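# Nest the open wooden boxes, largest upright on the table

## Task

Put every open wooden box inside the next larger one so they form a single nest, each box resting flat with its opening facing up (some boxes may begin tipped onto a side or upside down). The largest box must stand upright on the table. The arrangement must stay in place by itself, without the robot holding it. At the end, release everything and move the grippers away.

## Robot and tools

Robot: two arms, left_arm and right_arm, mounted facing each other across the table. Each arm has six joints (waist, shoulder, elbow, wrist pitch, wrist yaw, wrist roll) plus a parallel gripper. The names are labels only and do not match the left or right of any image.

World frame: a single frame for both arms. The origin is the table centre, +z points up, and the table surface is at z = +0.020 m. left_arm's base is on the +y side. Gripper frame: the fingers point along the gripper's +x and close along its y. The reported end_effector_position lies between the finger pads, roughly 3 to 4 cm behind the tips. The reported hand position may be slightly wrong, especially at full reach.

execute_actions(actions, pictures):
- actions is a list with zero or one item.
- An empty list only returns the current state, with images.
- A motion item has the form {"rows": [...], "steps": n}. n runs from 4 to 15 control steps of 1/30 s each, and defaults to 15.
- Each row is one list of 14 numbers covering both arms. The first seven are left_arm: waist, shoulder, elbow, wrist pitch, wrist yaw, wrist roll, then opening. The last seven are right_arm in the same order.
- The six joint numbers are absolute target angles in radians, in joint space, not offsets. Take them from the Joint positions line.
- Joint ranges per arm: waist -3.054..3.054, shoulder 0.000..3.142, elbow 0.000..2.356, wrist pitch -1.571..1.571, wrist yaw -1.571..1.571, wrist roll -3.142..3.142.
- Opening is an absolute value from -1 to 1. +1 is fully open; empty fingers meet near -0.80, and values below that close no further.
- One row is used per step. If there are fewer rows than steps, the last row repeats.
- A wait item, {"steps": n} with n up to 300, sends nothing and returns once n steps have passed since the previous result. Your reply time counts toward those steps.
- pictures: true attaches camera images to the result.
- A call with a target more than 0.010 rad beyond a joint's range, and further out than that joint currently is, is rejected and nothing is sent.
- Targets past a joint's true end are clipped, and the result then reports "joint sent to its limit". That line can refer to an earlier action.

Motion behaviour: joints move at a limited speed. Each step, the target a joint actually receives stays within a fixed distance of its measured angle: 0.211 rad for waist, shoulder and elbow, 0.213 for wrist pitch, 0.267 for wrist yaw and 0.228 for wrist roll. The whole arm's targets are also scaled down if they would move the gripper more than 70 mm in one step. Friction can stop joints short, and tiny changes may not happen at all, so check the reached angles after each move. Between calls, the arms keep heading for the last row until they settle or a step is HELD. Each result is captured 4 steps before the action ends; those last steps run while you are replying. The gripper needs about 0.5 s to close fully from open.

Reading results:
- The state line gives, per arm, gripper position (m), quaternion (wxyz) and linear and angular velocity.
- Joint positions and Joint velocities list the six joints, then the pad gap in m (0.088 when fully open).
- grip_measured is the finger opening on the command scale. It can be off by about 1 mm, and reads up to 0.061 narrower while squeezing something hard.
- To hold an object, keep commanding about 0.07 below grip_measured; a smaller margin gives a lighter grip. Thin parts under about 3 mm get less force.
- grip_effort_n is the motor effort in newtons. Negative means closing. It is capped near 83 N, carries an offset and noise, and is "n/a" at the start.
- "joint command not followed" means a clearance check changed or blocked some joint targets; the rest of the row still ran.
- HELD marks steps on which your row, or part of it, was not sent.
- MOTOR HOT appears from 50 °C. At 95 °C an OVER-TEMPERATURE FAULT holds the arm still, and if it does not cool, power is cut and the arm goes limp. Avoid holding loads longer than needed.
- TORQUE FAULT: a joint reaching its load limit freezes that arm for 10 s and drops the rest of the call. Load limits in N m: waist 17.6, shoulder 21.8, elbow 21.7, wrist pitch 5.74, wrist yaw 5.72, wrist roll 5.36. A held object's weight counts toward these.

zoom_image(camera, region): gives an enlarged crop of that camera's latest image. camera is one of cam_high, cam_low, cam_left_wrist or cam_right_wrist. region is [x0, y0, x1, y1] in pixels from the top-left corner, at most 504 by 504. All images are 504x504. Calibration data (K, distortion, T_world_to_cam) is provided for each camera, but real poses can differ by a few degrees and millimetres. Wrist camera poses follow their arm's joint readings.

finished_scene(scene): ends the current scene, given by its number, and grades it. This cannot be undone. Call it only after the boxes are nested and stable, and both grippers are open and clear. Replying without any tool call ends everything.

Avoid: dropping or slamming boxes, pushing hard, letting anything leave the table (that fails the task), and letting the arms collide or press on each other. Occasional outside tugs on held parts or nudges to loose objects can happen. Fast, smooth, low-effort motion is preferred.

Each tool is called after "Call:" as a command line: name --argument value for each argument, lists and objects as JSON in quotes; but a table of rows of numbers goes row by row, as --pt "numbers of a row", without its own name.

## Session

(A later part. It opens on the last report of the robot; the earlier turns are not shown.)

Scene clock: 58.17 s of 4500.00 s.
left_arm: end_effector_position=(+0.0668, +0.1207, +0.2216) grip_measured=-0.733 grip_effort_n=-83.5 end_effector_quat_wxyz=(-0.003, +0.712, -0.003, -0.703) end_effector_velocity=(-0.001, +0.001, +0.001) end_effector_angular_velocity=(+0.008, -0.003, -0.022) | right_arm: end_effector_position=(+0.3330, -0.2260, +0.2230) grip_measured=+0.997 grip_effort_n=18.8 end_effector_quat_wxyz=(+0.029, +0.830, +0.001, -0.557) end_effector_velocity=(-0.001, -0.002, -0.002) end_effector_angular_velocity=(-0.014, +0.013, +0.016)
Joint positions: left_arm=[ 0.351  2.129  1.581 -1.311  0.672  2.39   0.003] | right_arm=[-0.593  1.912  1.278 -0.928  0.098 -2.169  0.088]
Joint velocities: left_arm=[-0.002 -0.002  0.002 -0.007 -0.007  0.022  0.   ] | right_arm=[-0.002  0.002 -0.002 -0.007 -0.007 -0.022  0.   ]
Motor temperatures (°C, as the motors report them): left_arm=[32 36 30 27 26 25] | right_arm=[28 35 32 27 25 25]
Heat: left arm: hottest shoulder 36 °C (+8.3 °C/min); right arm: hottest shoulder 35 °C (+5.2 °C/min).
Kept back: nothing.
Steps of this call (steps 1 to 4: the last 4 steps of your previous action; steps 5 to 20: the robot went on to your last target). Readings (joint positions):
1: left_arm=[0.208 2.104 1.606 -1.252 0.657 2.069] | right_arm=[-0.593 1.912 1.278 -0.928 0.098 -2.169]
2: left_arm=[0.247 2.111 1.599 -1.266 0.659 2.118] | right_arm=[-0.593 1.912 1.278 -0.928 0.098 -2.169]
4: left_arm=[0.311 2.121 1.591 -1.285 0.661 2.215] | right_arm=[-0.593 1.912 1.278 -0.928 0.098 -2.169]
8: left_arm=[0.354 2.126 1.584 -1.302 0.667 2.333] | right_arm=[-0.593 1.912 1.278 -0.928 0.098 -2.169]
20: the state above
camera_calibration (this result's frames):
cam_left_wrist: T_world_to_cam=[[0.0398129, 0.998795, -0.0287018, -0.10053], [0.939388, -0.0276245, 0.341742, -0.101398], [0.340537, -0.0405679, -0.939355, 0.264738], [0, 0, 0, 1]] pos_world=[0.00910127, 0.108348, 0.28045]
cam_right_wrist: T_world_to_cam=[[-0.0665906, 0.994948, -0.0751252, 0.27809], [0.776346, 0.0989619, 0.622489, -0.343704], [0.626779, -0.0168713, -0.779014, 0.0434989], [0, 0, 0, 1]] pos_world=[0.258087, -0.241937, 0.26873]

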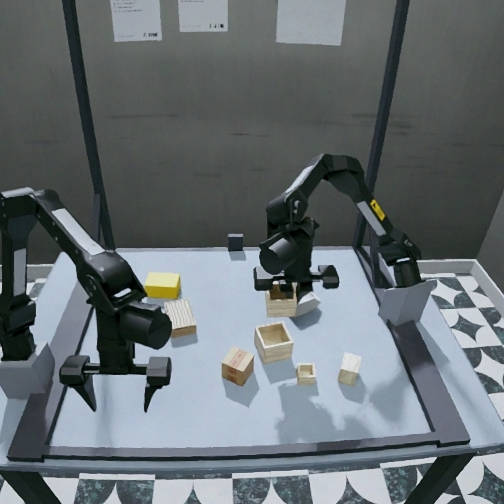

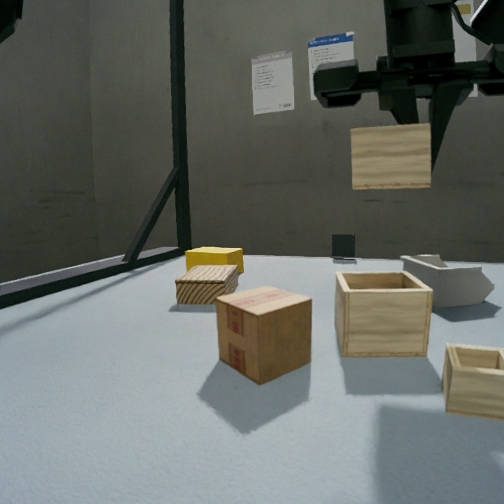

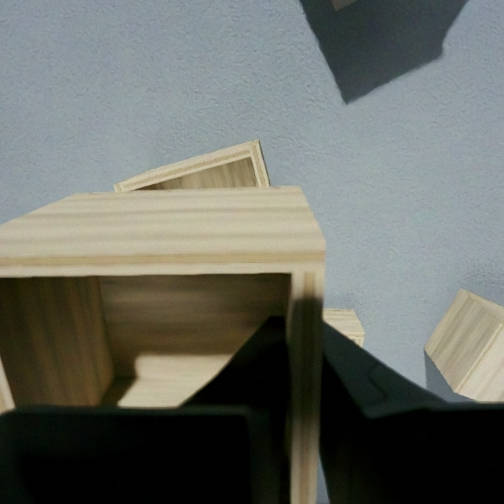

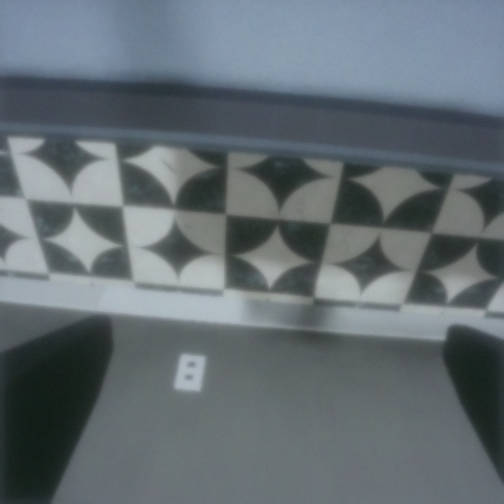

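Call:
execute_actions --actions '[{"rows":[[0.215,2.185,1.449,-1.032,0.711,1.97,-0.9,-0.593,1.912,1.278,-0.928,0.098,-2.169,1]],"steps":15}]'

Call:
execute_actions --actions '[{"steps":20}]' --pictures true

Scene clock: 58.90 s of 4500.00 s.
left_arm: end_effector_position=(+0.0649, +0.1081, +0.1491) grip_measured=-0.733 grip_effort_n=-83.5 end_effector_quat_wxyz=(+0.068, +0.703, +0.082, -0.704) end_effector_velocity=(+0.025, -0.025, +0.008) end_effector_angular_velocity=(-0.152, -0.066, +0.226) | right_arm: end_effector_position=(+0.3330, -0.2260, +0.2230) grip_measured=+0.997 grip_effort_n=19.8 end_effector_quat_wxyz=(+0.029, +0.830, +0.001, -0.557) end_effector_velocity=(+0.000, -0.003, +0.000) end_effector_angular_velocity=(-0.017, -0.002, +0.015)
Joint positions: left_arm=[ 0.208  2.183  1.457 -1.053  0.705  2.012  0.003] | right_arm=[-0.593  1.912  1.278 -0.928  0.098 -2.169  0.088]
Joint velocities: left_arm=[ 0.037 -0.002 -0.007  0.183  0.037 -0.315  0.   ] | right_arm=[-0.002 -0.002 -0.002 -0.007  0.007 -0.022 -0.   ]
Motor temperatures (°C, as the motors report them): left_arm=[32 36 30 27 26 25] | right_arm=[28 35 32 27 25 25]
Heat: left arm: hottest shoulder 36 °C (+8.1 °C/min); right arm: hottest shoulder 35 °C (+5.1 °C/min).
Steps of this call (steps 1 to 11: the robot went on to your last target; steps 12 to 22: the first 11 steps of this action). Readings (joint positions):
12: left_arm=[0.349 2.132 1.569 -1.292 0.675 2.368] | right_arm=[-0.593 1.912 1.278 -0.928 0.098 -2.169]
13: left_arm=[0.335 2.132 1.546 -1.241 0.682 2.318] | right_arm=[-0.593 1.912 1.278 -0.928 0.098 -2.169]
15: left_arm=[0.287 2.146 1.510 -1.154 0.694 2.221] | right_arm=[-0.593 1.912 1.278 -0.928 0.098 -2.169]
19: left_arm=[0.213 2.181 1.463 -1.077 0.702 2.061] | right_arm=[-0.593 1.912 1.278 -0.928 0.098 -2.169]
22: the state above

Scene clock: 59.57 s of 4500.00 s.
left_arm: end_effector_position=(+0.0677, +0.1066, +0.1494) grip_measured=-0.733 grip_effort_n=-83.5 end_effector_quat_wxyz=(+0.084, +0.703, +0.088, -0.700) end_effector_velocity=(-0.001, +0.002, -0.000) end_effector_angular_velocity=(+0.010, -0.002, +0.025) | right_arm: end_effector_position=(+0.3330, -0.2260, +0.2230) grip_measured=+0.997 grip_effort_n=19.3 end_effector_quat_wxyz=(+0.029, +0.830, +0.001, -0.557) end_effector_velocity=(-0.003, -0.004, -0.001) end_effector_angular_velocity=(-0.011, +0.018, -0.013)
Joint positions: left_arm=[ 0.212  2.183  1.453 -1.034  0.707  1.973  0.003] | right_arm=[-0.593  1.912  1.278 -0.928  0.098 -2.169  0.088]
Joint velocities: left_arm=[-0.002 -0.002 -0.002 -0.007 -0.007 -0.022  0.   ] | right_arm=[-0.002 -0.002 -0.002 -0.022 -0.007  0.007  0.   ]
Motor temperatures (°C, as the motors report them): left_arm=[32 36 30 27 26 25] | right_arm=[28 35 32 27 25 25]
Heat: left arm: hottest shoulder 36 °C (+8.1 °C/min); right arm: hottest shoulder 35 °C (+5.0 °C/min).
Kept back: nothing.
Steps of this call (steps 1 to 4: the last 4 steps of your previous action; steps 5 to 20: the robot went on to your last target). Readings (joint positions):
1: left_arm=[0.209 2.183 1.457 -1.046 0.706 2.002] | right_arm=[-0.593 1.912 1.278 -0.928 0.098 -2.169]
2: left_arm=[0.211 2.183 1.457 -1.043 0.707 1.996] | right_arm=[-0.593 1.912 1.278 -0.928 0.098 -2.169]
4: left_arm=[0.212 2.183 1.455 -1.040 0.707 1.986] | right_arm=[-0.593 1.912 1.278 -0.928 0.098 -2.169]
8: left_arm=[0.212 2.183 1.454 -1.035 0.707 1.977] | right_arm=[-0.593 1.912 1.278 -0.928 0.098 -2.169]
20: the state above
camera_calibration (this result's frames):
cam_left_wrist: T_world_to_cam=[[-0.210709, 0.977298, -0.0221539, -0.070366], [0.919811, 0.205886, 0.334004, -0.100351], [0.330982, 0.0500002, -0.942311, 0.187446], [0, 0, 0, 1]] pos_world=[0.015436, 0.0800571, 0.208592]
cam_right_wrist: T_world_to_cam=[[-0.0665906, 0.994948, -0.0751252, 0.27809], [0.776346, 0.0989619, 0.622489, -0.343704], [0.626779, -0.0168713, -0.779014, 0.0434989], [0, 0, 0, 1]] pos_world=[0.258087, -0.241937, 0.26873]

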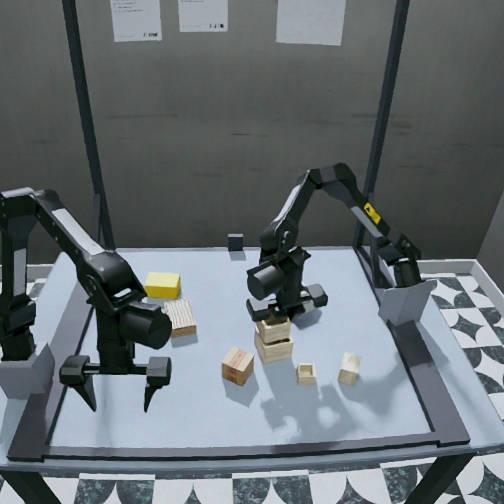

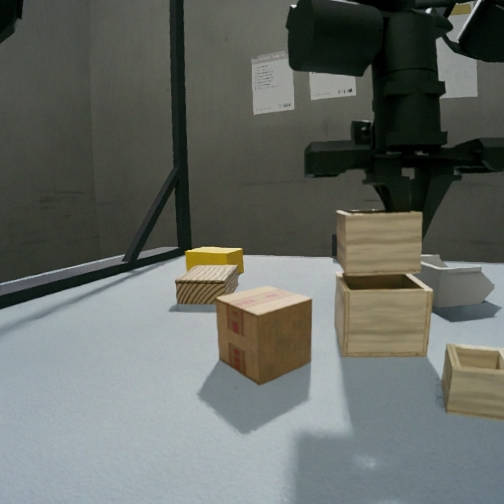

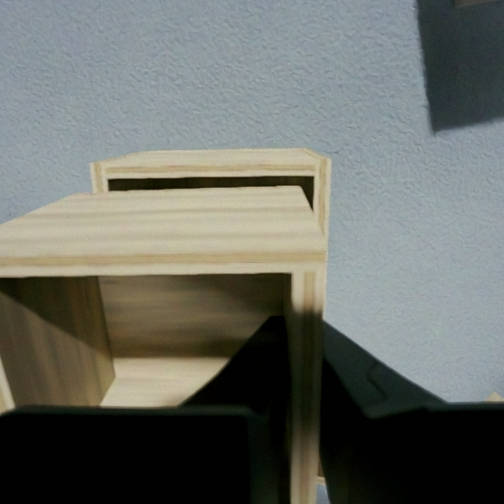

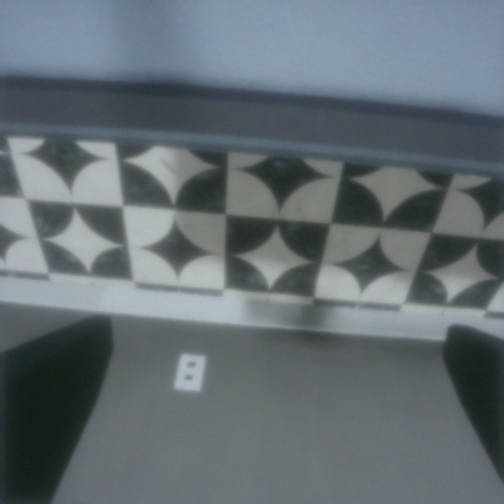

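Call:
execute_actions --actions '[{"rows":[[0.19,2.185,1.381,-0.94,0.715,1.945,-0.9,-0.593,1.912,1.278,-0.928,0.098,-2.169,1]],"steps":15}]'

Call:
execute_actions --actions '[{"steps":15}]' --pictures true

Call:
zoom_image --camera "cam_high" --region '[220,270,360,400]'

Scene clock: 60.57 s of 4500.00 s.
left_arm: end_effector_position=(+0.0702, +0.1105, +0.1345) grip_measured=-0.733 grip_effort_n=-83.5 end_effector_quat_wxyz=(+0.085, +0.704, +0.082, -0.700) end_effector_velocity=(-0.001, +0.004, -0.007) end_effector_angular_velocity=(+0.022, -0.015, -0.007) | right_arm: end_effector_position=(+0.3330, -0.2260, +0.2230) grip_measured=+0.997 grip_effort_n=19.8 end_effector_quat_wxyz=(+0.029, +0.830, +0.001, -0.557) end_effector_velocity=(-0.002, -0.003, +0.001) end_effector_angular_velocity=(-0.021, +0.003, +0.004)
Joint positions: left_arm=[ 0.196  2.183  1.394 -0.947  0.712  1.95   0.003] | right_arm=[-0.593  1.912  1.278 -0.928  0.098 -2.169  0.088]
Joint velocities: left_arm=[-0.017 -0.002 -0.022  0.022 -0.022 -0.007  0.   ] | right_arm=[ 0.002 -0.002  0.002 -0.022  0.007 -0.007  0.   ]
Motor temperatures (°C, as the motors report them): left_arm=[32 36 30 27 26 25] | right_arm=[28 35 32 27 25 25]
Heat: left arm: hottest shoulder 36 °C (+8.1 °C/min); right arm: hottest shoulder 35 °C (+5.0 °C/min).
Steps of this call (steps 1 to 15: the robot went on to your last target; steps 16 to 19: nothing new was sent; steps 20 to 30: the first 11 steps of this action). Readings (joint positions):
20: left_arm=[0.212 2.183 1.447 -1.023 0.708 1.970] | right_arm=[-0.593 1.912 1.278 -0.928 0.098 -2.169]
21: left_arm=[0.209 2.183 1.435 -1.000 0.709 1.964] | right_arm=[-0.593 1.912 1.278 -0.928 0.098 -2.169]
23: left_arm=[0.201 2.183 1.414 -0.976 0.710 1.957] | right_arm=[-0.593 1.912 1.278 -0.928 0.098 -2.169]
27: left_arm=[0.196 2.183 1.397 -0.953 0.712 1.951] | right_arm=[-0.593 1.912 1.278 -0.928 0.098 -2.169]
30: the state above

Scene clock: 61.07 s of 4500.00 s.
left_arm: end_effector_position=(+0.0706, +0.1108, +0.1341) grip_measured=-0.733 grip_effort_n=-83.5 end_effector_quat_wxyz=(+0.085, +0.704, +0.082, -0.700) end_effector_velocity=(+0.001, -0.001, +0.002) end_effector_angular_velocity=(-0.005, -0.012, +0.001) | right_arm: end_effector_position=(+0.3330, -0.2260, +0.2230) grip_measured=+0.997 grip_effort_n=20.2 end_effector_quat_wxyz=(+0.029, +0.830, +0.001, -0.557) end_effector_velocity=(-0.003, -0.001, -0.001) end_effector_angular_velocity=(-0.011, +0.011, +0.022)
Joint positions: left_arm=[ 0.196  2.183  1.391 -0.943  0.713  1.949  0.003] | right_arm=[-0.593  1.912  1.278 -0.928  0.098 -2.169  0.088]
Joint velocities: left_arm=[ 0.002 -0.007 -0.002  0.007 -0.007 -0.007 -0.   ] | right_arm=[ 0.002 -0.002 -0.002 -0.007 -0.007 -0.022 -0.   ]
Motor temperatures (°C, as the motors report them): left_arm=[32 36 30 27 26 25] | right_arm=[28 35 32 27 25 25]
Heat: left arm: hottest shoulder 36 °C (+7.1 °C/min); right arm: hottest shoulder 35 °C (+5.1 °C/min).
Kept back: nothing.
Steps of this call (steps 1 to 4: the last 4 steps of your previous action; steps 5 to 15: the robot went on to your last target). Readings (joint positions):
1: left_arm=[0.196 2.183 1.393 -0.946 0.713 1.949] | right_arm=[-0.593 1.912 1.278 -0.928 0.098 -2.169]
2: left_arm=[0.196 2.183 1.392 -0.945 0.713 1.949] | right_arm=[-0.593 1.912 1.278 -0.928 0.098 -2.169]
4: left_arm=[0.196 2.183 1.392 -0.944 0.713 1.949] | right_arm=[-0.593 1.912 1.278 -0.928 0.098 -2.169]
8: left_arm=[0.196 2.183 1.391 -0.943 0.713 1.949] | right_arm=[-0.593 1.912 1.278 -0.928 0.098 -2.169]
15: the state above
All arms were judged still, so your last target was given up. Only a new action makes them travel on or press farther. Fingers that are still opening or closing keep moving.
camera_calibration (this result's frames):
cam_left_wrist: T_world_to_cam=[[-0.20498, 0.978198, -0.0333506, -0.0731877], [0.919734, 0.20416, 0.335272, -0.098692], [0.334771, 0.0380505, -0.941531, 0.172826], [0, 0, 0, 1]] pos_world=[0.0179111, 0.0851649, 0.193369]
cam_right_wrist: T_world_to_cam=[[-0.0665906, 0.994948, -0.0751252, 0.27809], [0.776346, 0.0989619, 0.622489, -0.343704], [0.626779, -0.0168713, -0.779014, 0.0434989], [0, 0, 0, 1]] pos_world=[0.258087, -0.241937, 0.26873]

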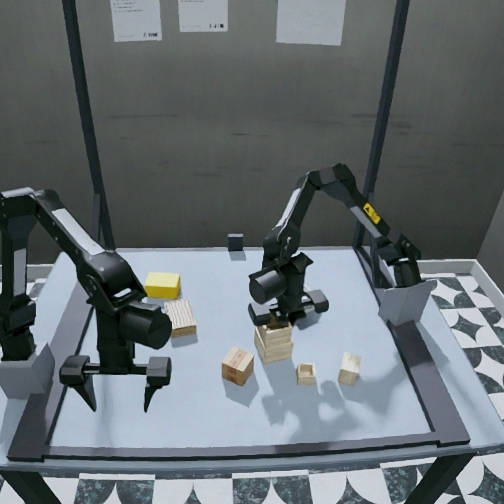

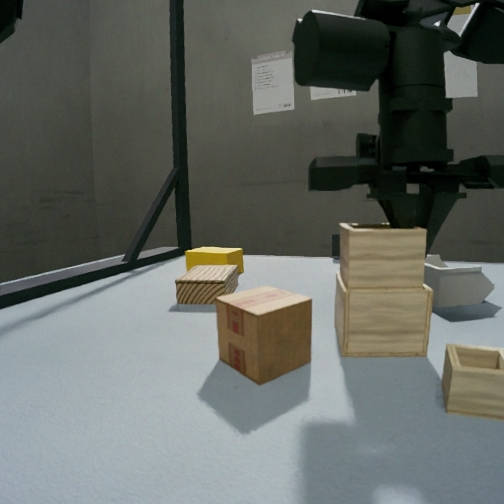

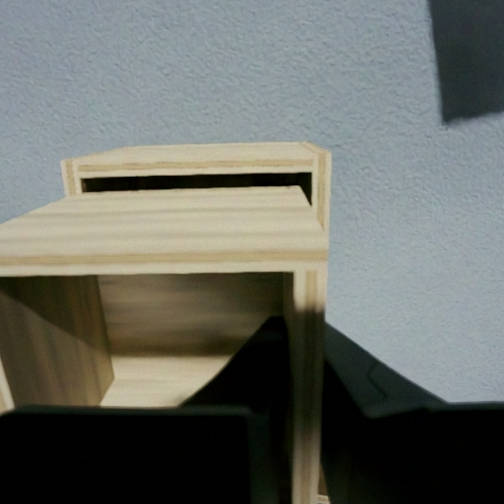

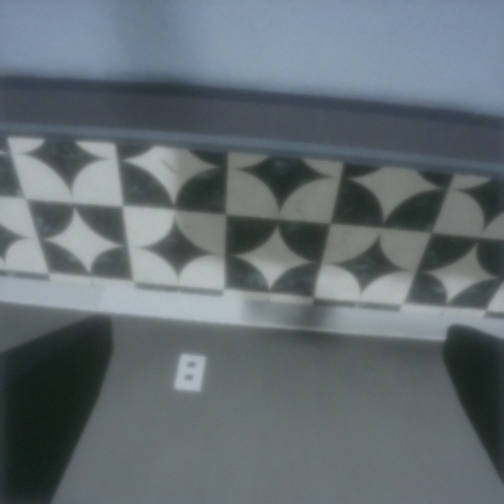

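Region (220, 270, 360, 400) of cam_high's 504x504 image, scaled by 3.600, with more detail than that image has; it fills the top 468 rows of this view, and the rest is white.

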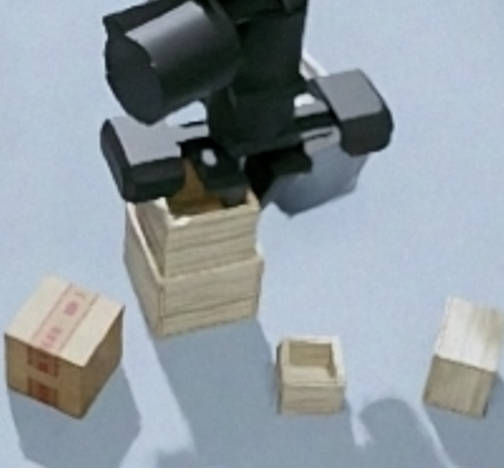

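Call:
execute_actions --actions '[{"rows":[[0.184,2.185,1.36,-0.915,0.715,1.945,-0.9,-0.593,1.912,1.278,-0.928,0.098,-2.169,1]],"steps":15}]'

Call:
execute_actions --actions '[{"steps":15}]' --pictures true

Call:
zoom_image --camera "cam_high" --region '[220,270,360,400]'

Scene clock: 61.83 s of 4500.00 s.
left_arm: end_effector_position=(+0.0712, +0.1119, +0.1331) grip_measured=-0.733 grip_effort_n=-83.5 end_effector_quat_wxyz=(+0.087, +0.705, +0.078, -0.699) end_effector_velocity=(+0.001, +0.002, +0.000) end_effector_angular_velocity=(+0.001, -0.008, +0.008) | right_arm: end_effector_position=(+0.3330, -0.2260, +0.2230) grip_measured=+0.997 grip_effort_n=19.3 end_effector_quat_wxyz=(+0.029, +0.830, +0.001, -0.557) end_effector_velocity=(+0.000, -0.003, +0.000) end_effector_angular_velocity=(-0.012, -0.002, +0.001)
Joint positions: left_arm=[ 0.197  2.177  1.374 -0.923  0.715  1.946  0.003] | right_arm=[-0.593  1.912  1.278 -0.928  0.098 -2.169  0.088]
Joint velocities: left_arm=[ 0.002 -0.007 -0.012  0.007 -0.007 -0.007 -0.   ] | right_arm=[-0.002 -0.002 -0.002 -0.007  0.007 -0.007 -0.   ]
Motor temperatures (°C, as the motors report them): left_arm=[32 36 30 27 26 25] | right_arm=[28 35 32 27 25 25]
Heat: left arm: hottest shoulder 36 °C (+7.0 °C/min); right arm: hottest shoulder 35 °C (+5.0 °C/min).
Steps of this call (steps 1 to 12: nothing new was sent; steps 13 to 23: the first 11 steps of this action). Readings (joint positions):
13: left_arm=[0.196 2.183 1.389 -0.941 0.713 1.948] | right_arm=[-0.593 1.912 1.278 -0.928 0.098 -2.169]
14: left_arm=[0.196 2.182 1.385 -0.936 0.713 1.948] | right_arm=[-0.593 1.912 1.278 -0.928 0.098 -2.169]
16: left_arm=[0.197 2.180 1.380 -0.930 0.714 1.947] | right_arm=[-0.593 1.912 1.278 -0.928 0.098 -2.169]
20: left_arm=[0.197 2.178 1.376 -0.924 0.715 1.946] | right_arm=[-0.593 1.912 1.278 -0.928 0.098 -2.169]
23: the state above

Scene clock: 62.33 s of 4500.00 s.
left_arm: end_effector_position=(+0.0712, +0.1120, +0.1330) grip_measured=-0.733 grip_effort_n=-83.5 end_effector_quat_wxyz=(+0.087, +0.705, +0.078, -0.699) end_effector_velocity=(-0.001, +0.006, -0.000) end_effector_angular_velocity=(+0.019, +0.005, +0.012) | right_arm: end_effector_position=(+0.3330, -0.2260, +0.2230) grip_measured=+0.997 grip_effort_n=19.8 end_effector_quat_wxyz=(+0.029, +0.830, +0.001, -0.557) end_effector_velocity=(+0.000, +0.001, +0.000) end_effector_angular_velocity=(+0.008, +0.003, +0.008)
Joint positions: left_arm=[ 0.197  2.177  1.373 -0.922  0.715  1.946  0.003] | right_arm=[-0.593  1.912  1.278 -0.928  0.098 -2.169  0.088]
Joint velocities: left_arm=[ 0.002 -0.002 -0.007 -0.022 -0.007  0.007 -0.   ] | right_arm=[-0.002 -0.002 -0.002  0.007 -0.007 -0.007 -0.   ]
Motor temperatures (°C, as the motors report them): left_arm=[32 36 30 27 26 25] | right_arm=[28 35 32 27 25 25]
Heat: left arm: hottest shoulder 36 °C (+7.1 °C/min); right arm: hottest shoulder 35 °C (+5.1 °C/min).
Kept back: nothing.
Steps of this call (steps 1 to 4: the last 4 steps of your previous action; steps 5 to 15: the robot went on to your last target). Readings (joint positions):
1: left_arm=[0.197 2.177 1.374 -0.922 0.715 1.946] | right_arm=[-0.593 1.912 1.278 -0.928 0.098 -2.169]
2: left_arm=[0.197 2.177 1.374 -0.922 0.715 1.946] | right_arm=[-0.593 1.912 1.278 -0.928 0.098 -2.169]
4: left_arm=[0.197 2.177 1.374 -0.922 0.715 1.946] | right_arm=[-0.593 1.912 1.278 -0.928 0.098 -2.169]
8: left_arm=[0.197 2.177 1.374 -0.922 0.715 1.946] | right_arm=[-0.593 1.912 1.278 -0.928 0.098 -2.169]
15: the state above
All arms were judged still, so your last target was given up. Only a new action makes them travel on or press farther. Fingers that are still opening or closing keep moving.
camera_calibration (this result's frames):
cam_left_wrist: T_world_to_cam=[[-0.201667, 0.978554, -0.0419775, -0.0734103], [0.919319, 0.203897, 0.336569, -0.099258], [0.33791, 0.0292841, -0.940723, 0.172181], [0, 0, 0, 1]] pos_world=[0.0182636, 0.0870322, 0.1923]
cam_right_wrist: T_world_to_cam=[[-0.0665906, 0.994948, -0.0751252, 0.27809], [0.776346, 0.0989619, 0.622489, -0.343704], [0.626779, -0.0168713, -0.779014, 0.0434989], [0, 0, 0, 1]] pos_world=[0.258087, -0.241937, 0.26873]

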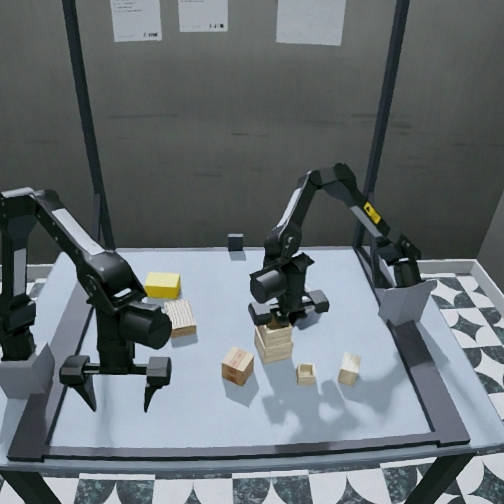

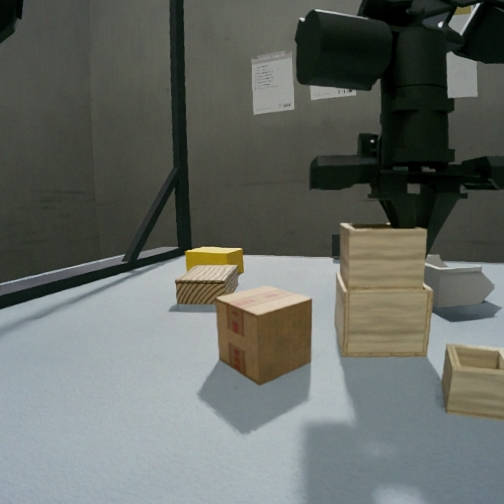

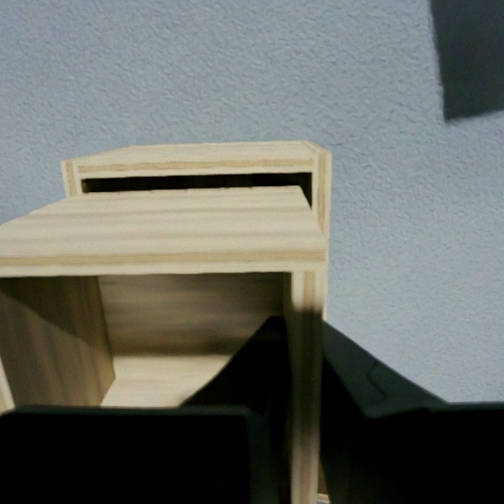

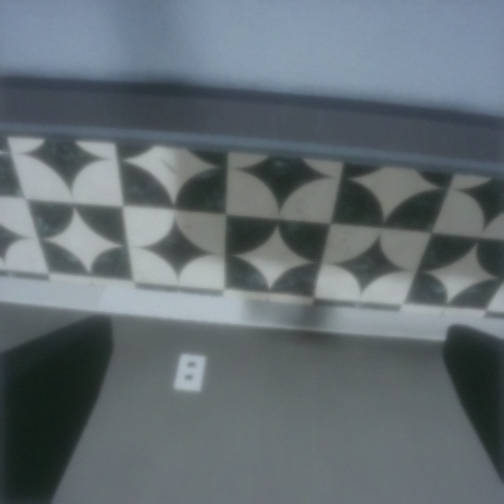

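Region (220, 270, 360, 400) of cam_high's 504x504 image, scaled by 3.600, with more detail than that image has; it fills the top 468 rows of this view, and the rest is white.

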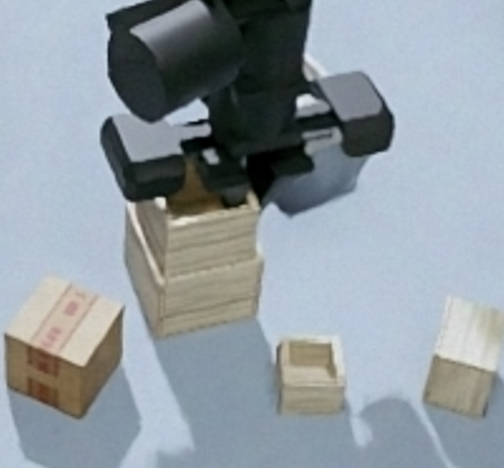

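Call:
execute_actions --actions '[{"rows":[[0.197,2.165,1.40,-0.95,0.715,1.946,-0.9,-0.593,1.912,1.278,-0.928,0.098,-2.169,1]],"steps":12}]'

Call:
execute_actions --actions '[{"rows":[[0.18,2.16,1.375,-0.93,0.715,1.94,-0.9,-0.593,1.912,1.278,-0.928,0.098,-2.169,1]],"steps":15}]'

Call:
execute_actions --actions '[{"steps":12}]' --pictures true

Scene clock: 63.90 s of 4500.00 s.
left_arm: end_effector_position=(+0.0687, +0.1103, +0.1356) grip_measured=-0.733 grip_effort_n=-83.5 end_effector_quat_wxyz=(+0.087, +0.704, +0.081, -0.700) end_effector_velocity=(-0.004, -0.003, +0.004) end_effector_angular_velocity=(+0.013, -0.001, +0.021) | right_arm: end_effector_position=(+0.3330, -0.2260, +0.2230) grip_measured=+0.997 grip_effort_n=19.3 end_effector_quat_wxyz=(+0.029, +0.830, +0.001, -0.557) end_effector_velocity=(-0.002, -0.002, +0.001) end_effector_angular_velocity=(-0.000, +0.008, +0.005)
Joint positions: left_arm=[ 0.196  2.175  1.388 -0.943  0.715  1.946  0.003] | right_arm=[-0.593  1.912  1.278 -0.928  0.098 -2.169  0.088]
Joint velocities: left_arm=[-0.007 -0.002  0.027 -0.037 -0.007 -0.022  0.   ] | right_arm=[-0.002 -0.007 -0.002 -0.007 -0.007 -0.007 -0.   ]
Motor temperatures (°C, as the motors report them): left_arm=[32 36 30 27 26 25] | right_arm=[28 35 32 27 25 25]
Heat: left arm: hottest shoulder 36 °C (+7.0 °C/min); right arm: hottest shoulder 35 °C (+5.0 °C/min).
Steps of this call (steps 1 to 39: nothing new was sent; steps 40 to 47: the first 8 steps of this action). Readings (joint positions):
40: left_arm=[0.197 2.175 1.375 -0.922 0.715 1.946] | right_arm=[-0.593 1.912 1.278 -0.928 0.098 -2.169]
41: left_arm=[0.197 2.175 1.378 -0.926 0.715 1.946] | right_arm=[-0.593 1.912 1.278 -0.928 0.098 -2.169]
43: left_arm=[0.197 2.175 1.383 -0.934 0.715 1.946] | right_arm=[-0.593 1.912 1.278 -0.928 0.098 -2.169]
47: the state above

Scene clock: 64.40 s of 4500.00 s.
left_arm: end_effector_position=(+0.0674, +0.1089, +0.1345) grip_measured=-0.733 grip_effort_n=-83.5 end_effector_quat_wxyz=(+0.085, +0.706, +0.077, -0.699) end_effector_velocity=(-0.002, +0.003, -0.000) end_effector_angular_velocity=(+0.010, -0.002, +0.025) | right_arm: end_effector_position=(+0.3330, -0.2260, +0.2230) grip_measured=+0.997 grip_effort_n=19.8 end_effector_quat_wxyz=(+0.029, +0.830, +0.001, -0.557) end_effector_velocity=(-0.002, +0.001, -0.002) end_effector_angular_velocity=(+0.005, +0.018, +0.022)
Joint positions: left_arm=[ 0.189  2.17   1.384 -0.932  0.714  1.942  0.003] | right_arm=[-0.593  1.912  1.278 -0.928  0.098 -2.169  0.088]
Joint velocities: left_arm=[-0.002 -0.007 -0.007 -0.007 -0.007 -0.022 -0.   ] | right_arm=[-0.002 -0.002 -0.007  0.007 -0.022 -0.022 -0.   ]
Motor temperatures (°C, as the motors report them): left_arm=[32 36 30 27 26 25] | right_arm=[28 35 32 27 25 25]
Heat: left arm: hottest shoulder 36 °C (+7.1 °C/min); right arm: hottest shoulder 35 °C (+4.0 °C/min).
Steps of this call (steps 1 to 4: the last 4 steps of your previous action; steps 5 to 15: the first 11 steps of this action). Readings (joint positions):
5: left_arm=[0.195 2.175 1.390 -0.947 0.715 1.946] | right_arm=[-0.593 1.912 1.278 -0.928 0.098 -2.169]
6: left_arm=[0.193 2.175 1.390 -0.945 0.715 1.946] | right_arm=[-0.593 1.912 1.278 -0.928 0.098 -2.169]
8: left_arm=[0.191 2.173 1.388 -0.939 0.714 1.944] | right_arm=[-0.593 1.912 1.278 -0.928 0.098 -2.169]
12: left_arm=[0.189 2.171 1.385 -0.934 0.714 1.943] | right_arm=[-0.593 1.912 1.278 -0.928 0.098 -2.169]
15: the state above

Scene clock: 64.80 s of 4500.00 s.
left_arm: end_effector_position=(+0.0673, +0.1090, +0.1343) grip_measured=-0.733 grip_effort_n=-83.5 end_effector_quat_wxyz=(+0.085, +0.706, +0.077, -0.699) end_effector_velocity=(+0.000, +0.001, +0.002) end_effector_angular_velocity=(+0.004, -0.005, +0.011) | right_arm: end_effector_position=(+0.3330, -0.2260, +0.2230) grip_measured=+0.997 grip_effort_n=19.3 end_effector_quat_wxyz=(+0.029, +0.830, +0.001, -0.557) end_effector_velocity=(+0.002, -0.000, -0.001) end_effector_angular_velocity=(-0.004, -0.007, +0.004)
Joint positions: left_arm=[ 0.189  2.17   1.382 -0.931  0.714  1.942  0.003] | right_arm=[-0.593  1.912  1.278 -0.928  0.098 -2.169  0.088]
Joint velocities: left_arm=[ 0.002 -0.002  0.002 -0.007 -0.007 -0.007 -0.   ] | right_arm=[-0.002  0.002 -0.002  0.007  0.007 -0.007 -0.   ]
Motor temperatures (°C, as the motors report them): left_arm=[32 36 30 27 26 25] | right_arm=[28 35 32 27 25 25]
Heat: left arm: hottest shoulder 36 °C (+7.0 °C/min); right arm: hottest shoulder 35 °C (+4.0 °C/min).
Kept back: nothing.
Steps of this call (steps 1 to 4: the last 4 steps of your previous action; steps 5 to 12: the robot went on to your last target). Readings (joint positions):
1: left_arm=[0.189 2.170 1.383 -0.932 0.714 1.942] | right_arm=[-0.593 1.912 1.278 -0.928 0.098 -2.169]
2: left_arm=[0.189 2.170 1.383 -0.932 0.714 1.942] | right_arm=[-0.593 1.912 1.278 -0.928 0.098 -2.169]
4: left_arm=[0.189 2.170 1.383 -0.932 0.714 1.942] | right_arm=[-0.593 1.912 1.278 -0.928 0.098 -2.169]
8: left_arm=[0.189 2.170 1.383 -0.931 0.714 1.942] | right_arm=[-0.593 1.912 1.278 -0.928 0.098 -2.169]
12: the state above
camera_calibration (this result's frames):
cam_left_wrist: T_world_to_cam=[[-0.195984, 0.979759, -0.040775, -0.0718282], [0.920126, 0.198114, 0.337816, -0.0951446], [0.339056, 0.0286885, -0.940329, 0.17476], [0, 0, 0, 1]] pos_world=[0.0142142, 0.0842102, 0.193545]
cam_right_wrist: T_world_to_cam=[[-0.0665906, 0.994948, -0.0751252, 0.27809], [0.776346, 0.0989619, 0.622489, -0.343704], [0.626779, -0.0168713, -0.779014, 0.0434989], [0, 0, 0, 1]] pos_world=[0.258087, -0.241937, 0.26873]

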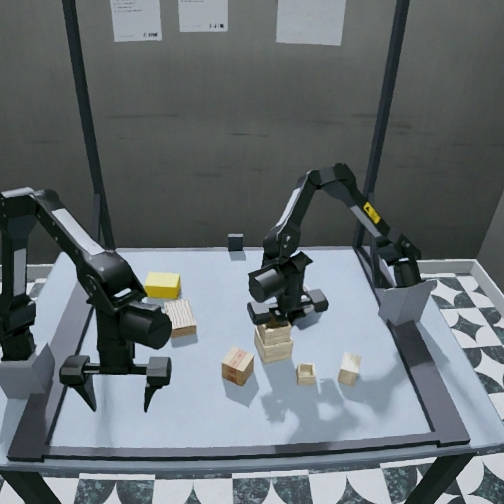

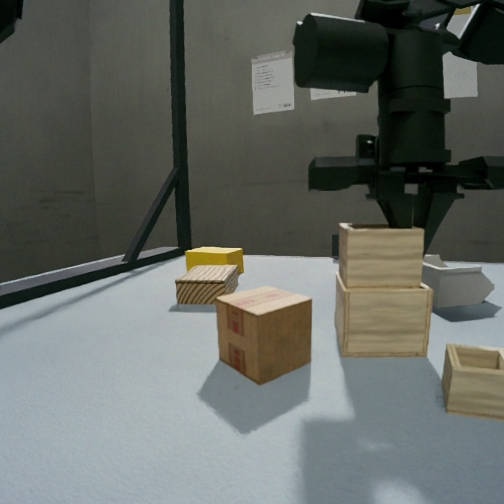

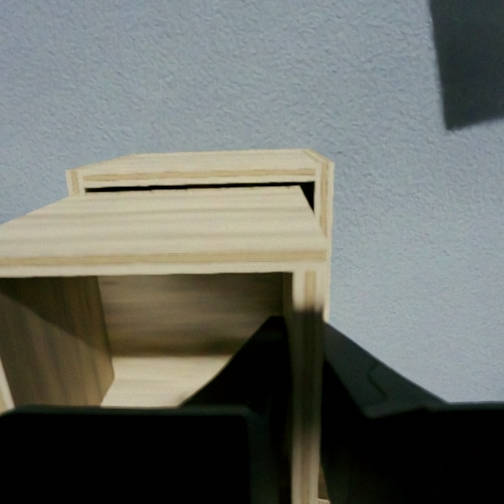

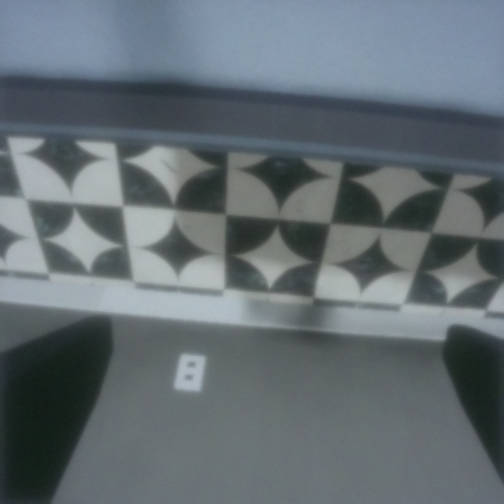

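Call:
execute_actions --actions '[{"rows":[[0.2,2.148,1.362,-0.925,0.715,1.945,-0.9,-0.593,1.912,1.278,-0.928,0.098,-2.169,1]],"steps":15}]'

Call:
execute_actions --actions '[{"steps":12}]' --pictures true

Scene clock: 65.37 s of 4500.00 s.
left_arm: end_effector_position=(+0.0668, +0.1121, +0.1344) grip_measured=-0.733 grip_effort_n=-83.5 end_effector_quat_wxyz=(+0.086, +0.705, +0.078, -0.699) end_effector_velocity=(-0.002, +0.003, -0.000) end_effector_angular_velocity=(+0.010, -0.002, +0.010) | right_arm: end_effector_position=(+0.3330, -0.2260, +0.2230) grip_measured=+0.997 grip_effort_n=19.3 end_effector_quat_wxyz=(+0.029, +0.830, +0.001, -0.557) end_effector_velocity=(+0.002, -0.000, +0.001) end_effector_angular_velocity=(-0.005, -0.009, +0.019)
Joint positions: left_arm=[ 0.192  2.162  1.368 -0.927  0.714  1.942  0.003] | right_arm=[-0.593  1.912  1.278 -0.928  0.098 -2.169  0.088]
Joint velocities: left_arm=[-0.002 -0.007 -0.007 -0.007 -0.007 -0.007 -0.   ] | right_arm=[-0.002 -0.002 -0.002  0.007  0.007 -0.022 -0.   ]
Motor temperatures (°C, as the motors report them): left_arm=[32 36 30 26 26 25] | right_arm=[28 35 32 27 25 25]
Heat: left arm: hottest shoulder 36 °C (+7.1 °C/min); right arm: hottest shoulder 35 °C (+4.0 °C/min).
Steps of this call (steps 1 to 6: the robot went on to your last target; steps 7 to 17: the first 11 steps of this action). Readings (joint positions):
7: left_arm=[0.189 2.169 1.381 -0.930 0.714 1.942] | right_arm=[-0.593 1.912 1.278 -0.928 0.098 -2.169]
8: left_arm=[0.190 2.167 1.379 -0.928 0.714 1.942] | right_arm=[-0.593 1.912 1.278 -0.928 0.098 -2.169]
10: left_arm=[0.191 2.164 1.374 -0.928 0.714 1.942] | right_arm=[-0.593 1.912 1.278 -0.928 0.098 -2.169]
14: left_arm=[0.192 2.162 1.369 -0.927 0.714 1.942] | right_arm=[-0.593 1.912 1.278 -0.928 0.098 -2.169]
17: the state above

Scene clock: 65.77 s of 4500.00 s.
left_arm: end_effector_position=(+0.0669, +0.1122, +0.1344) grip_measured=-0.733 grip_effort_n=-83.5 end_effector_quat_wxyz=(+0.086, +0.705, +0.078, -0.699) end_effector_velocity=(-0.003, -0.002, +0.002) end_effector_angular_velocity=(-0.012, +0.018, -0.004) | right_arm: end_effector_position=(+0.3330, -0.2260, +0.2230) grip_measured=+0.997 grip_effort_n=19.3 end_effector_quat_wxyz=(+0.029, +0.830, +0.001, -0.557) end_effector_velocity=(+0.001, -0.003, -0.001) end_effector_angular_velocity=(-0.021, +0.001, +0.014)
Joint positions: left_arm=[ 0.192  2.162  1.367 -0.927  0.714  1.942  0.003] | right_arm=[-0.593  1.912  1.278 -0.928  0.098 -2.169  0.088]
Joint velocities: left_arm=[ 0.002 -0.002  0.002 -0.007  0.022  0.007 -0.   ] | right_arm=[-0.002  0.002 -0.002 -0.007  0.007 -0.022 -0.   ]
Motor temperatures (°C, as the motors report them): left_arm=[32 36 30 26 26 25] | right_arm=[28 35 32 27 25 25]
Heat: left arm: hottest shoulder 36 °C (+7.0 °C/min); right arm: hottest shoulder 35 °C (+4.0 °C/min).
Kept back: nothing.
Steps of this call (steps 1 to 4: the last 4 steps of your previous action; steps 5 to 12: the robot went on to your last target). Readings (joint positions):
1: left_arm=[0.192 2.162 1.367 -0.927 0.714 1.942] | right_arm=[-0.593 1.912 1.278 -0.928 0.098 -2.169]
2: left_arm=[0.192 2.162 1.367 -0.927 0.714 1.942] | right_arm=[-0.593 1.912 1.278 -0.928 0.098 -2.169]
4: left_arm=[0.192 2.162 1.367 -0.927 0.714 1.942] | right_arm=[-0.593 1.912 1.278 -0.928 0.098 -2.169]
8: left_arm=[0.192 2.162 1.367 -0.927 0.714 1.942] | right_arm=[-0.593 1.912 1.278 -0.928 0.098 -2.169]
12: the state above
camera_calibration (this result's frames):
cam_left_wrist: T_world_to_cam=[[-0.200346, 0.978881, -0.0406727, -0.0746559], [0.919468, 0.202196, 0.337186, -0.0957799], [0.338289, 0.0301566, -0.940559, 0.174833], [0, 0, 0, 1]] pos_world=[0.0139655, 0.0871732, 0.1937]
cam_right_wrist: T_world_to_cam=[[-0.0665906, 0.994948, -0.0751252, 0.27809], [0.776346, 0.0989619, 0.622489, -0.343704], [0.626779, -0.0168713, -0.779014, 0.0434989], [0, 0, 0, 1]] pos_world=[0.258087, -0.241937, 0.26873]

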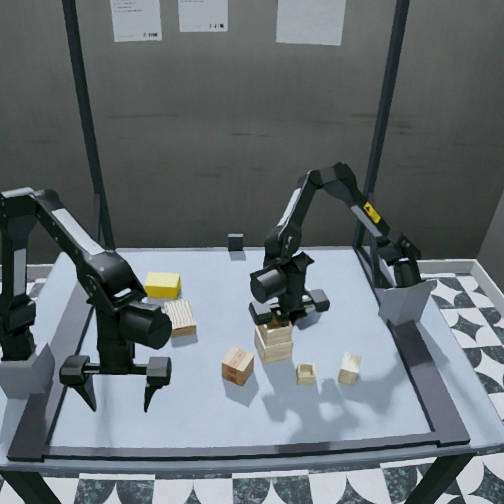

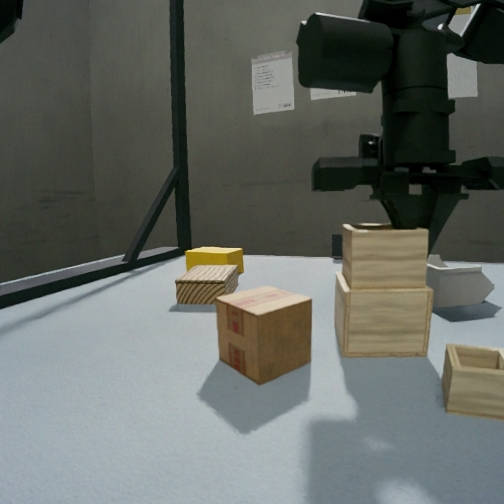

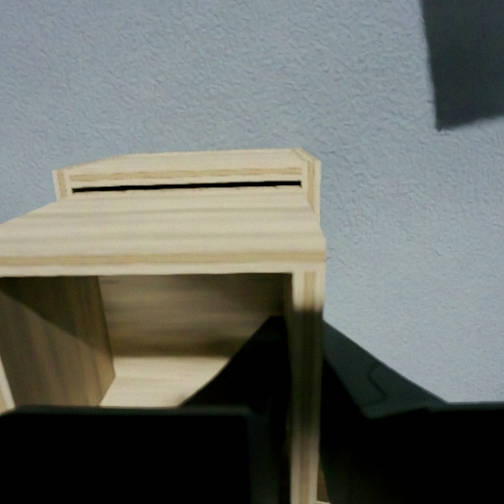

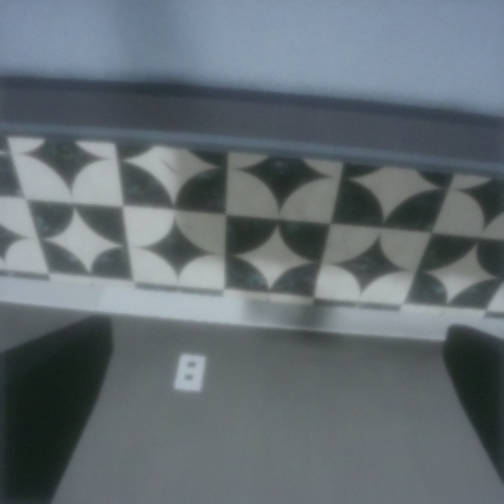

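Call:
execute_actions --actions '[{"rows":[[0.192,2.195,1.358,-0.897,0.715,1.943,-0.9,-0.593,1.912,1.278,-0.928,0.098,-2.169,1]],"steps":15}]'

Call:
execute_actions --actions '[{"steps":12}]' --pictures true

Scene clock: 66.27 s of 4500.00 s.
left_arm: end_effector_position=(+0.0724, +0.1130, +0.1275) grip_measured=-0.733 grip_effort_n=-83.5 end_effector_quat_wxyz=(+0.085, +0.705, +0.078, -0.699) end_effector_velocity=(-0.002, +0.003, -0.008) end_effector_angular_velocity=(+0.020, +0.021, +0.016) | right_arm: end_effector_position=(+0.3330, -0.2260, +0.2230) grip_measured=+0.997 grip_effort_n=19.8 end_effector_quat_wxyz=(+0.029, +0.830, +0.001, -0.557) end_effector_velocity=(+0.000, -0.001, +0.003) end_effector_angular_velocity=(+0.005, +0.005, +0.002)
Joint positions: left_arm=[ 0.19   2.184  1.363 -0.901  0.714  1.942  0.003] | right_arm=[-0.593  1.912  1.278 -0.928  0.098 -2.169  0.088]
Joint velocities: left_arm=[-0.012  0.017 -0.002 -0.007  0.007 -0.007 -0.   ] | right_arm=[-0.007 -0.007  0.002 -0.007 -0.007 -0.007  0.   ]
Motor temperatures (°C, as the motors report them): left_arm=[32 36 30 26 26 25] | right_arm=[28 35 32 27 25 25]
Heat: left arm: hottest shoulder 36 °C (+7.1 °C/min); right arm: hottest shoulder 35 °C (+4.0 °C/min).
Steps of this call (steps 1 to 4: the robot went on to your last target; steps 5 to 15: the first 11 steps of this action). Readings (joint positions):
5: left_arm=[0.192 2.162 1.366 -0.925 0.714 1.942] | right_arm=[-0.593 1.912 1.278 -0.928 0.098 -2.169]
6: left_arm=[0.192 2.164 1.365 -0.919 0.714 1.942] | right_arm=[-0.593 1.912 1.278 -0.928 0.098 -2.169]
8: left_arm=[0.192 2.169 1.365 -0.909 0.714 1.942] | right_arm=[-0.593 1.912 1.278 -0.928 0.098 -2.169]
12: left_arm=[0.191 2.180 1.363 -0.903 0.714 1.942] | right_arm=[-0.593 1.912 1.278 -0.928 0.098 -2.169]
15: the state above

Scene clock: 66.67 s of 4500.00 s.
left_arm: end_effector_position=(+0.0725, +0.1130, +0.1272) grip_measured=-0.733 grip_effort_n=-83.5 end_effector_quat_wxyz=(+0.085, +0.706, +0.078, -0.699) end_effector_velocity=(+0.000, +0.002, +0.001) end_effector_angular_velocity=(+0.007, -0.003, +0.029) | right_arm: end_effector_position=(+0.3330, -0.2260, +0.2230) grip_measured=+0.997 grip_effort_n=18.8 end_effector_quat_wxyz=(+0.029, +0.830, +0.001, -0.557) end_effector_velocity=(+0.000, +0.005, +0.002) end_effector_angular_velocity=(+0.022, -0.008, +0.017)
Joint positions: left_arm=[ 0.19   2.185  1.363 -0.9    0.714  1.942  0.003] | right_arm=[-0.593  1.912  1.278 -0.928  0.098 -2.169  0.088]
Joint velocities: left_arm=[ 0.002 -0.002 -0.002 -0.007 -0.007 -0.022  0.   ] | right_arm=[ 0.002 -0.007 -0.002  0.022 -0.007 -0.007 -0.   ]
Motor temperatures (°C, as the motors report them): left_arm=[32 36 30 26 26 25] | right_arm=[28 35 32 27 25 25]
Heat: left arm: hottest shoulder 36 °C (+7.0 °C/min); right arm: hottest shoulder 35 °C (+4.0 °C/min).
Kept back: nothing.
Steps of this call (steps 1 to 4: the last 4 steps of your previous action; steps 5 to 12: the robot went on to your last target). Readings (joint positions):
1: left_arm=[0.190 2.184 1.363 -0.901 0.714 1.942] | right_arm=[-0.593 1.912 1.278 -0.928 0.098 -2.169]
2: left_arm=[0.190 2.184 1.363 -0.900 0.714 1.942] | right_arm=[-0.593 1.912 1.278 -0.928 0.098 -2.169]
4: left_arm=[0.190 2.184 1.363 -0.900 0.714 1.942] | right_arm=[-0.593 1.912 1.278 -0.928 0.098 -2.169]
8: left_arm=[0.190 2.185 1.363 -0.900 0.714 1.942] | right_arm=[-0.593 1.912 1.278 -0.928 0.098 -2.169]
12: the state above
camera_calibration (this result's frames):
cam_left_wrist: T_world_to_cam=[[-0.197924, 0.979424, -0.0394353, -0.0750047], [0.920068, 0.199505, 0.337153, -0.0983724], [0.338083, 0.0304476, -0.940624, 0.166163], [0, 0, 0, 1]] pos_world=[0.0194871, 0.0880279, 0.186506]
cam_right_wrist: T_world_to_cam=[[-0.0665906, 0.994948, -0.0751252, 0.27809], [0.776346, 0.0989619, 0.622489, -0.343704], [0.626779, -0.0168713, -0.779014, 0.0434989], [0, 0, 0, 1]] pos_world=[0.258087, -0.241937, 0.26873]

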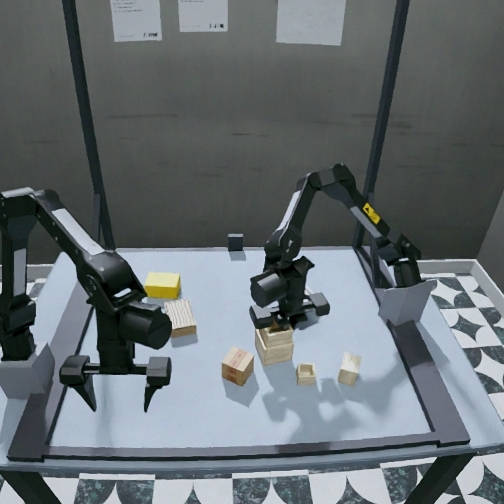

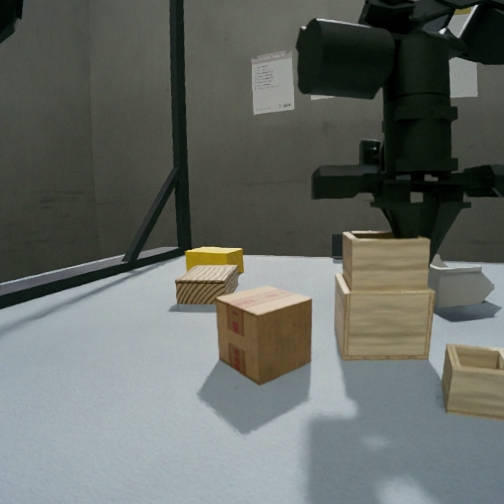

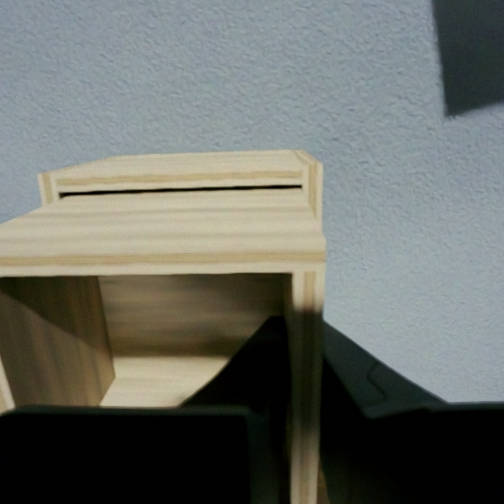

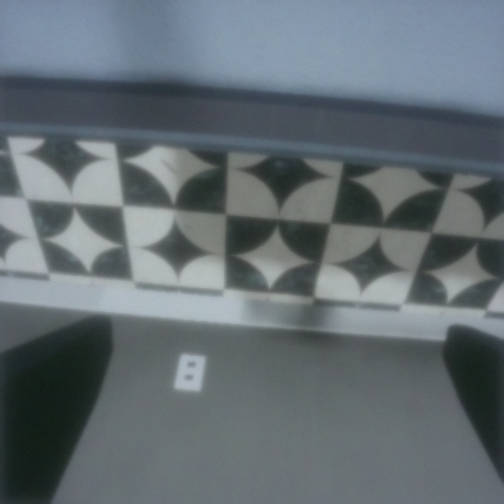

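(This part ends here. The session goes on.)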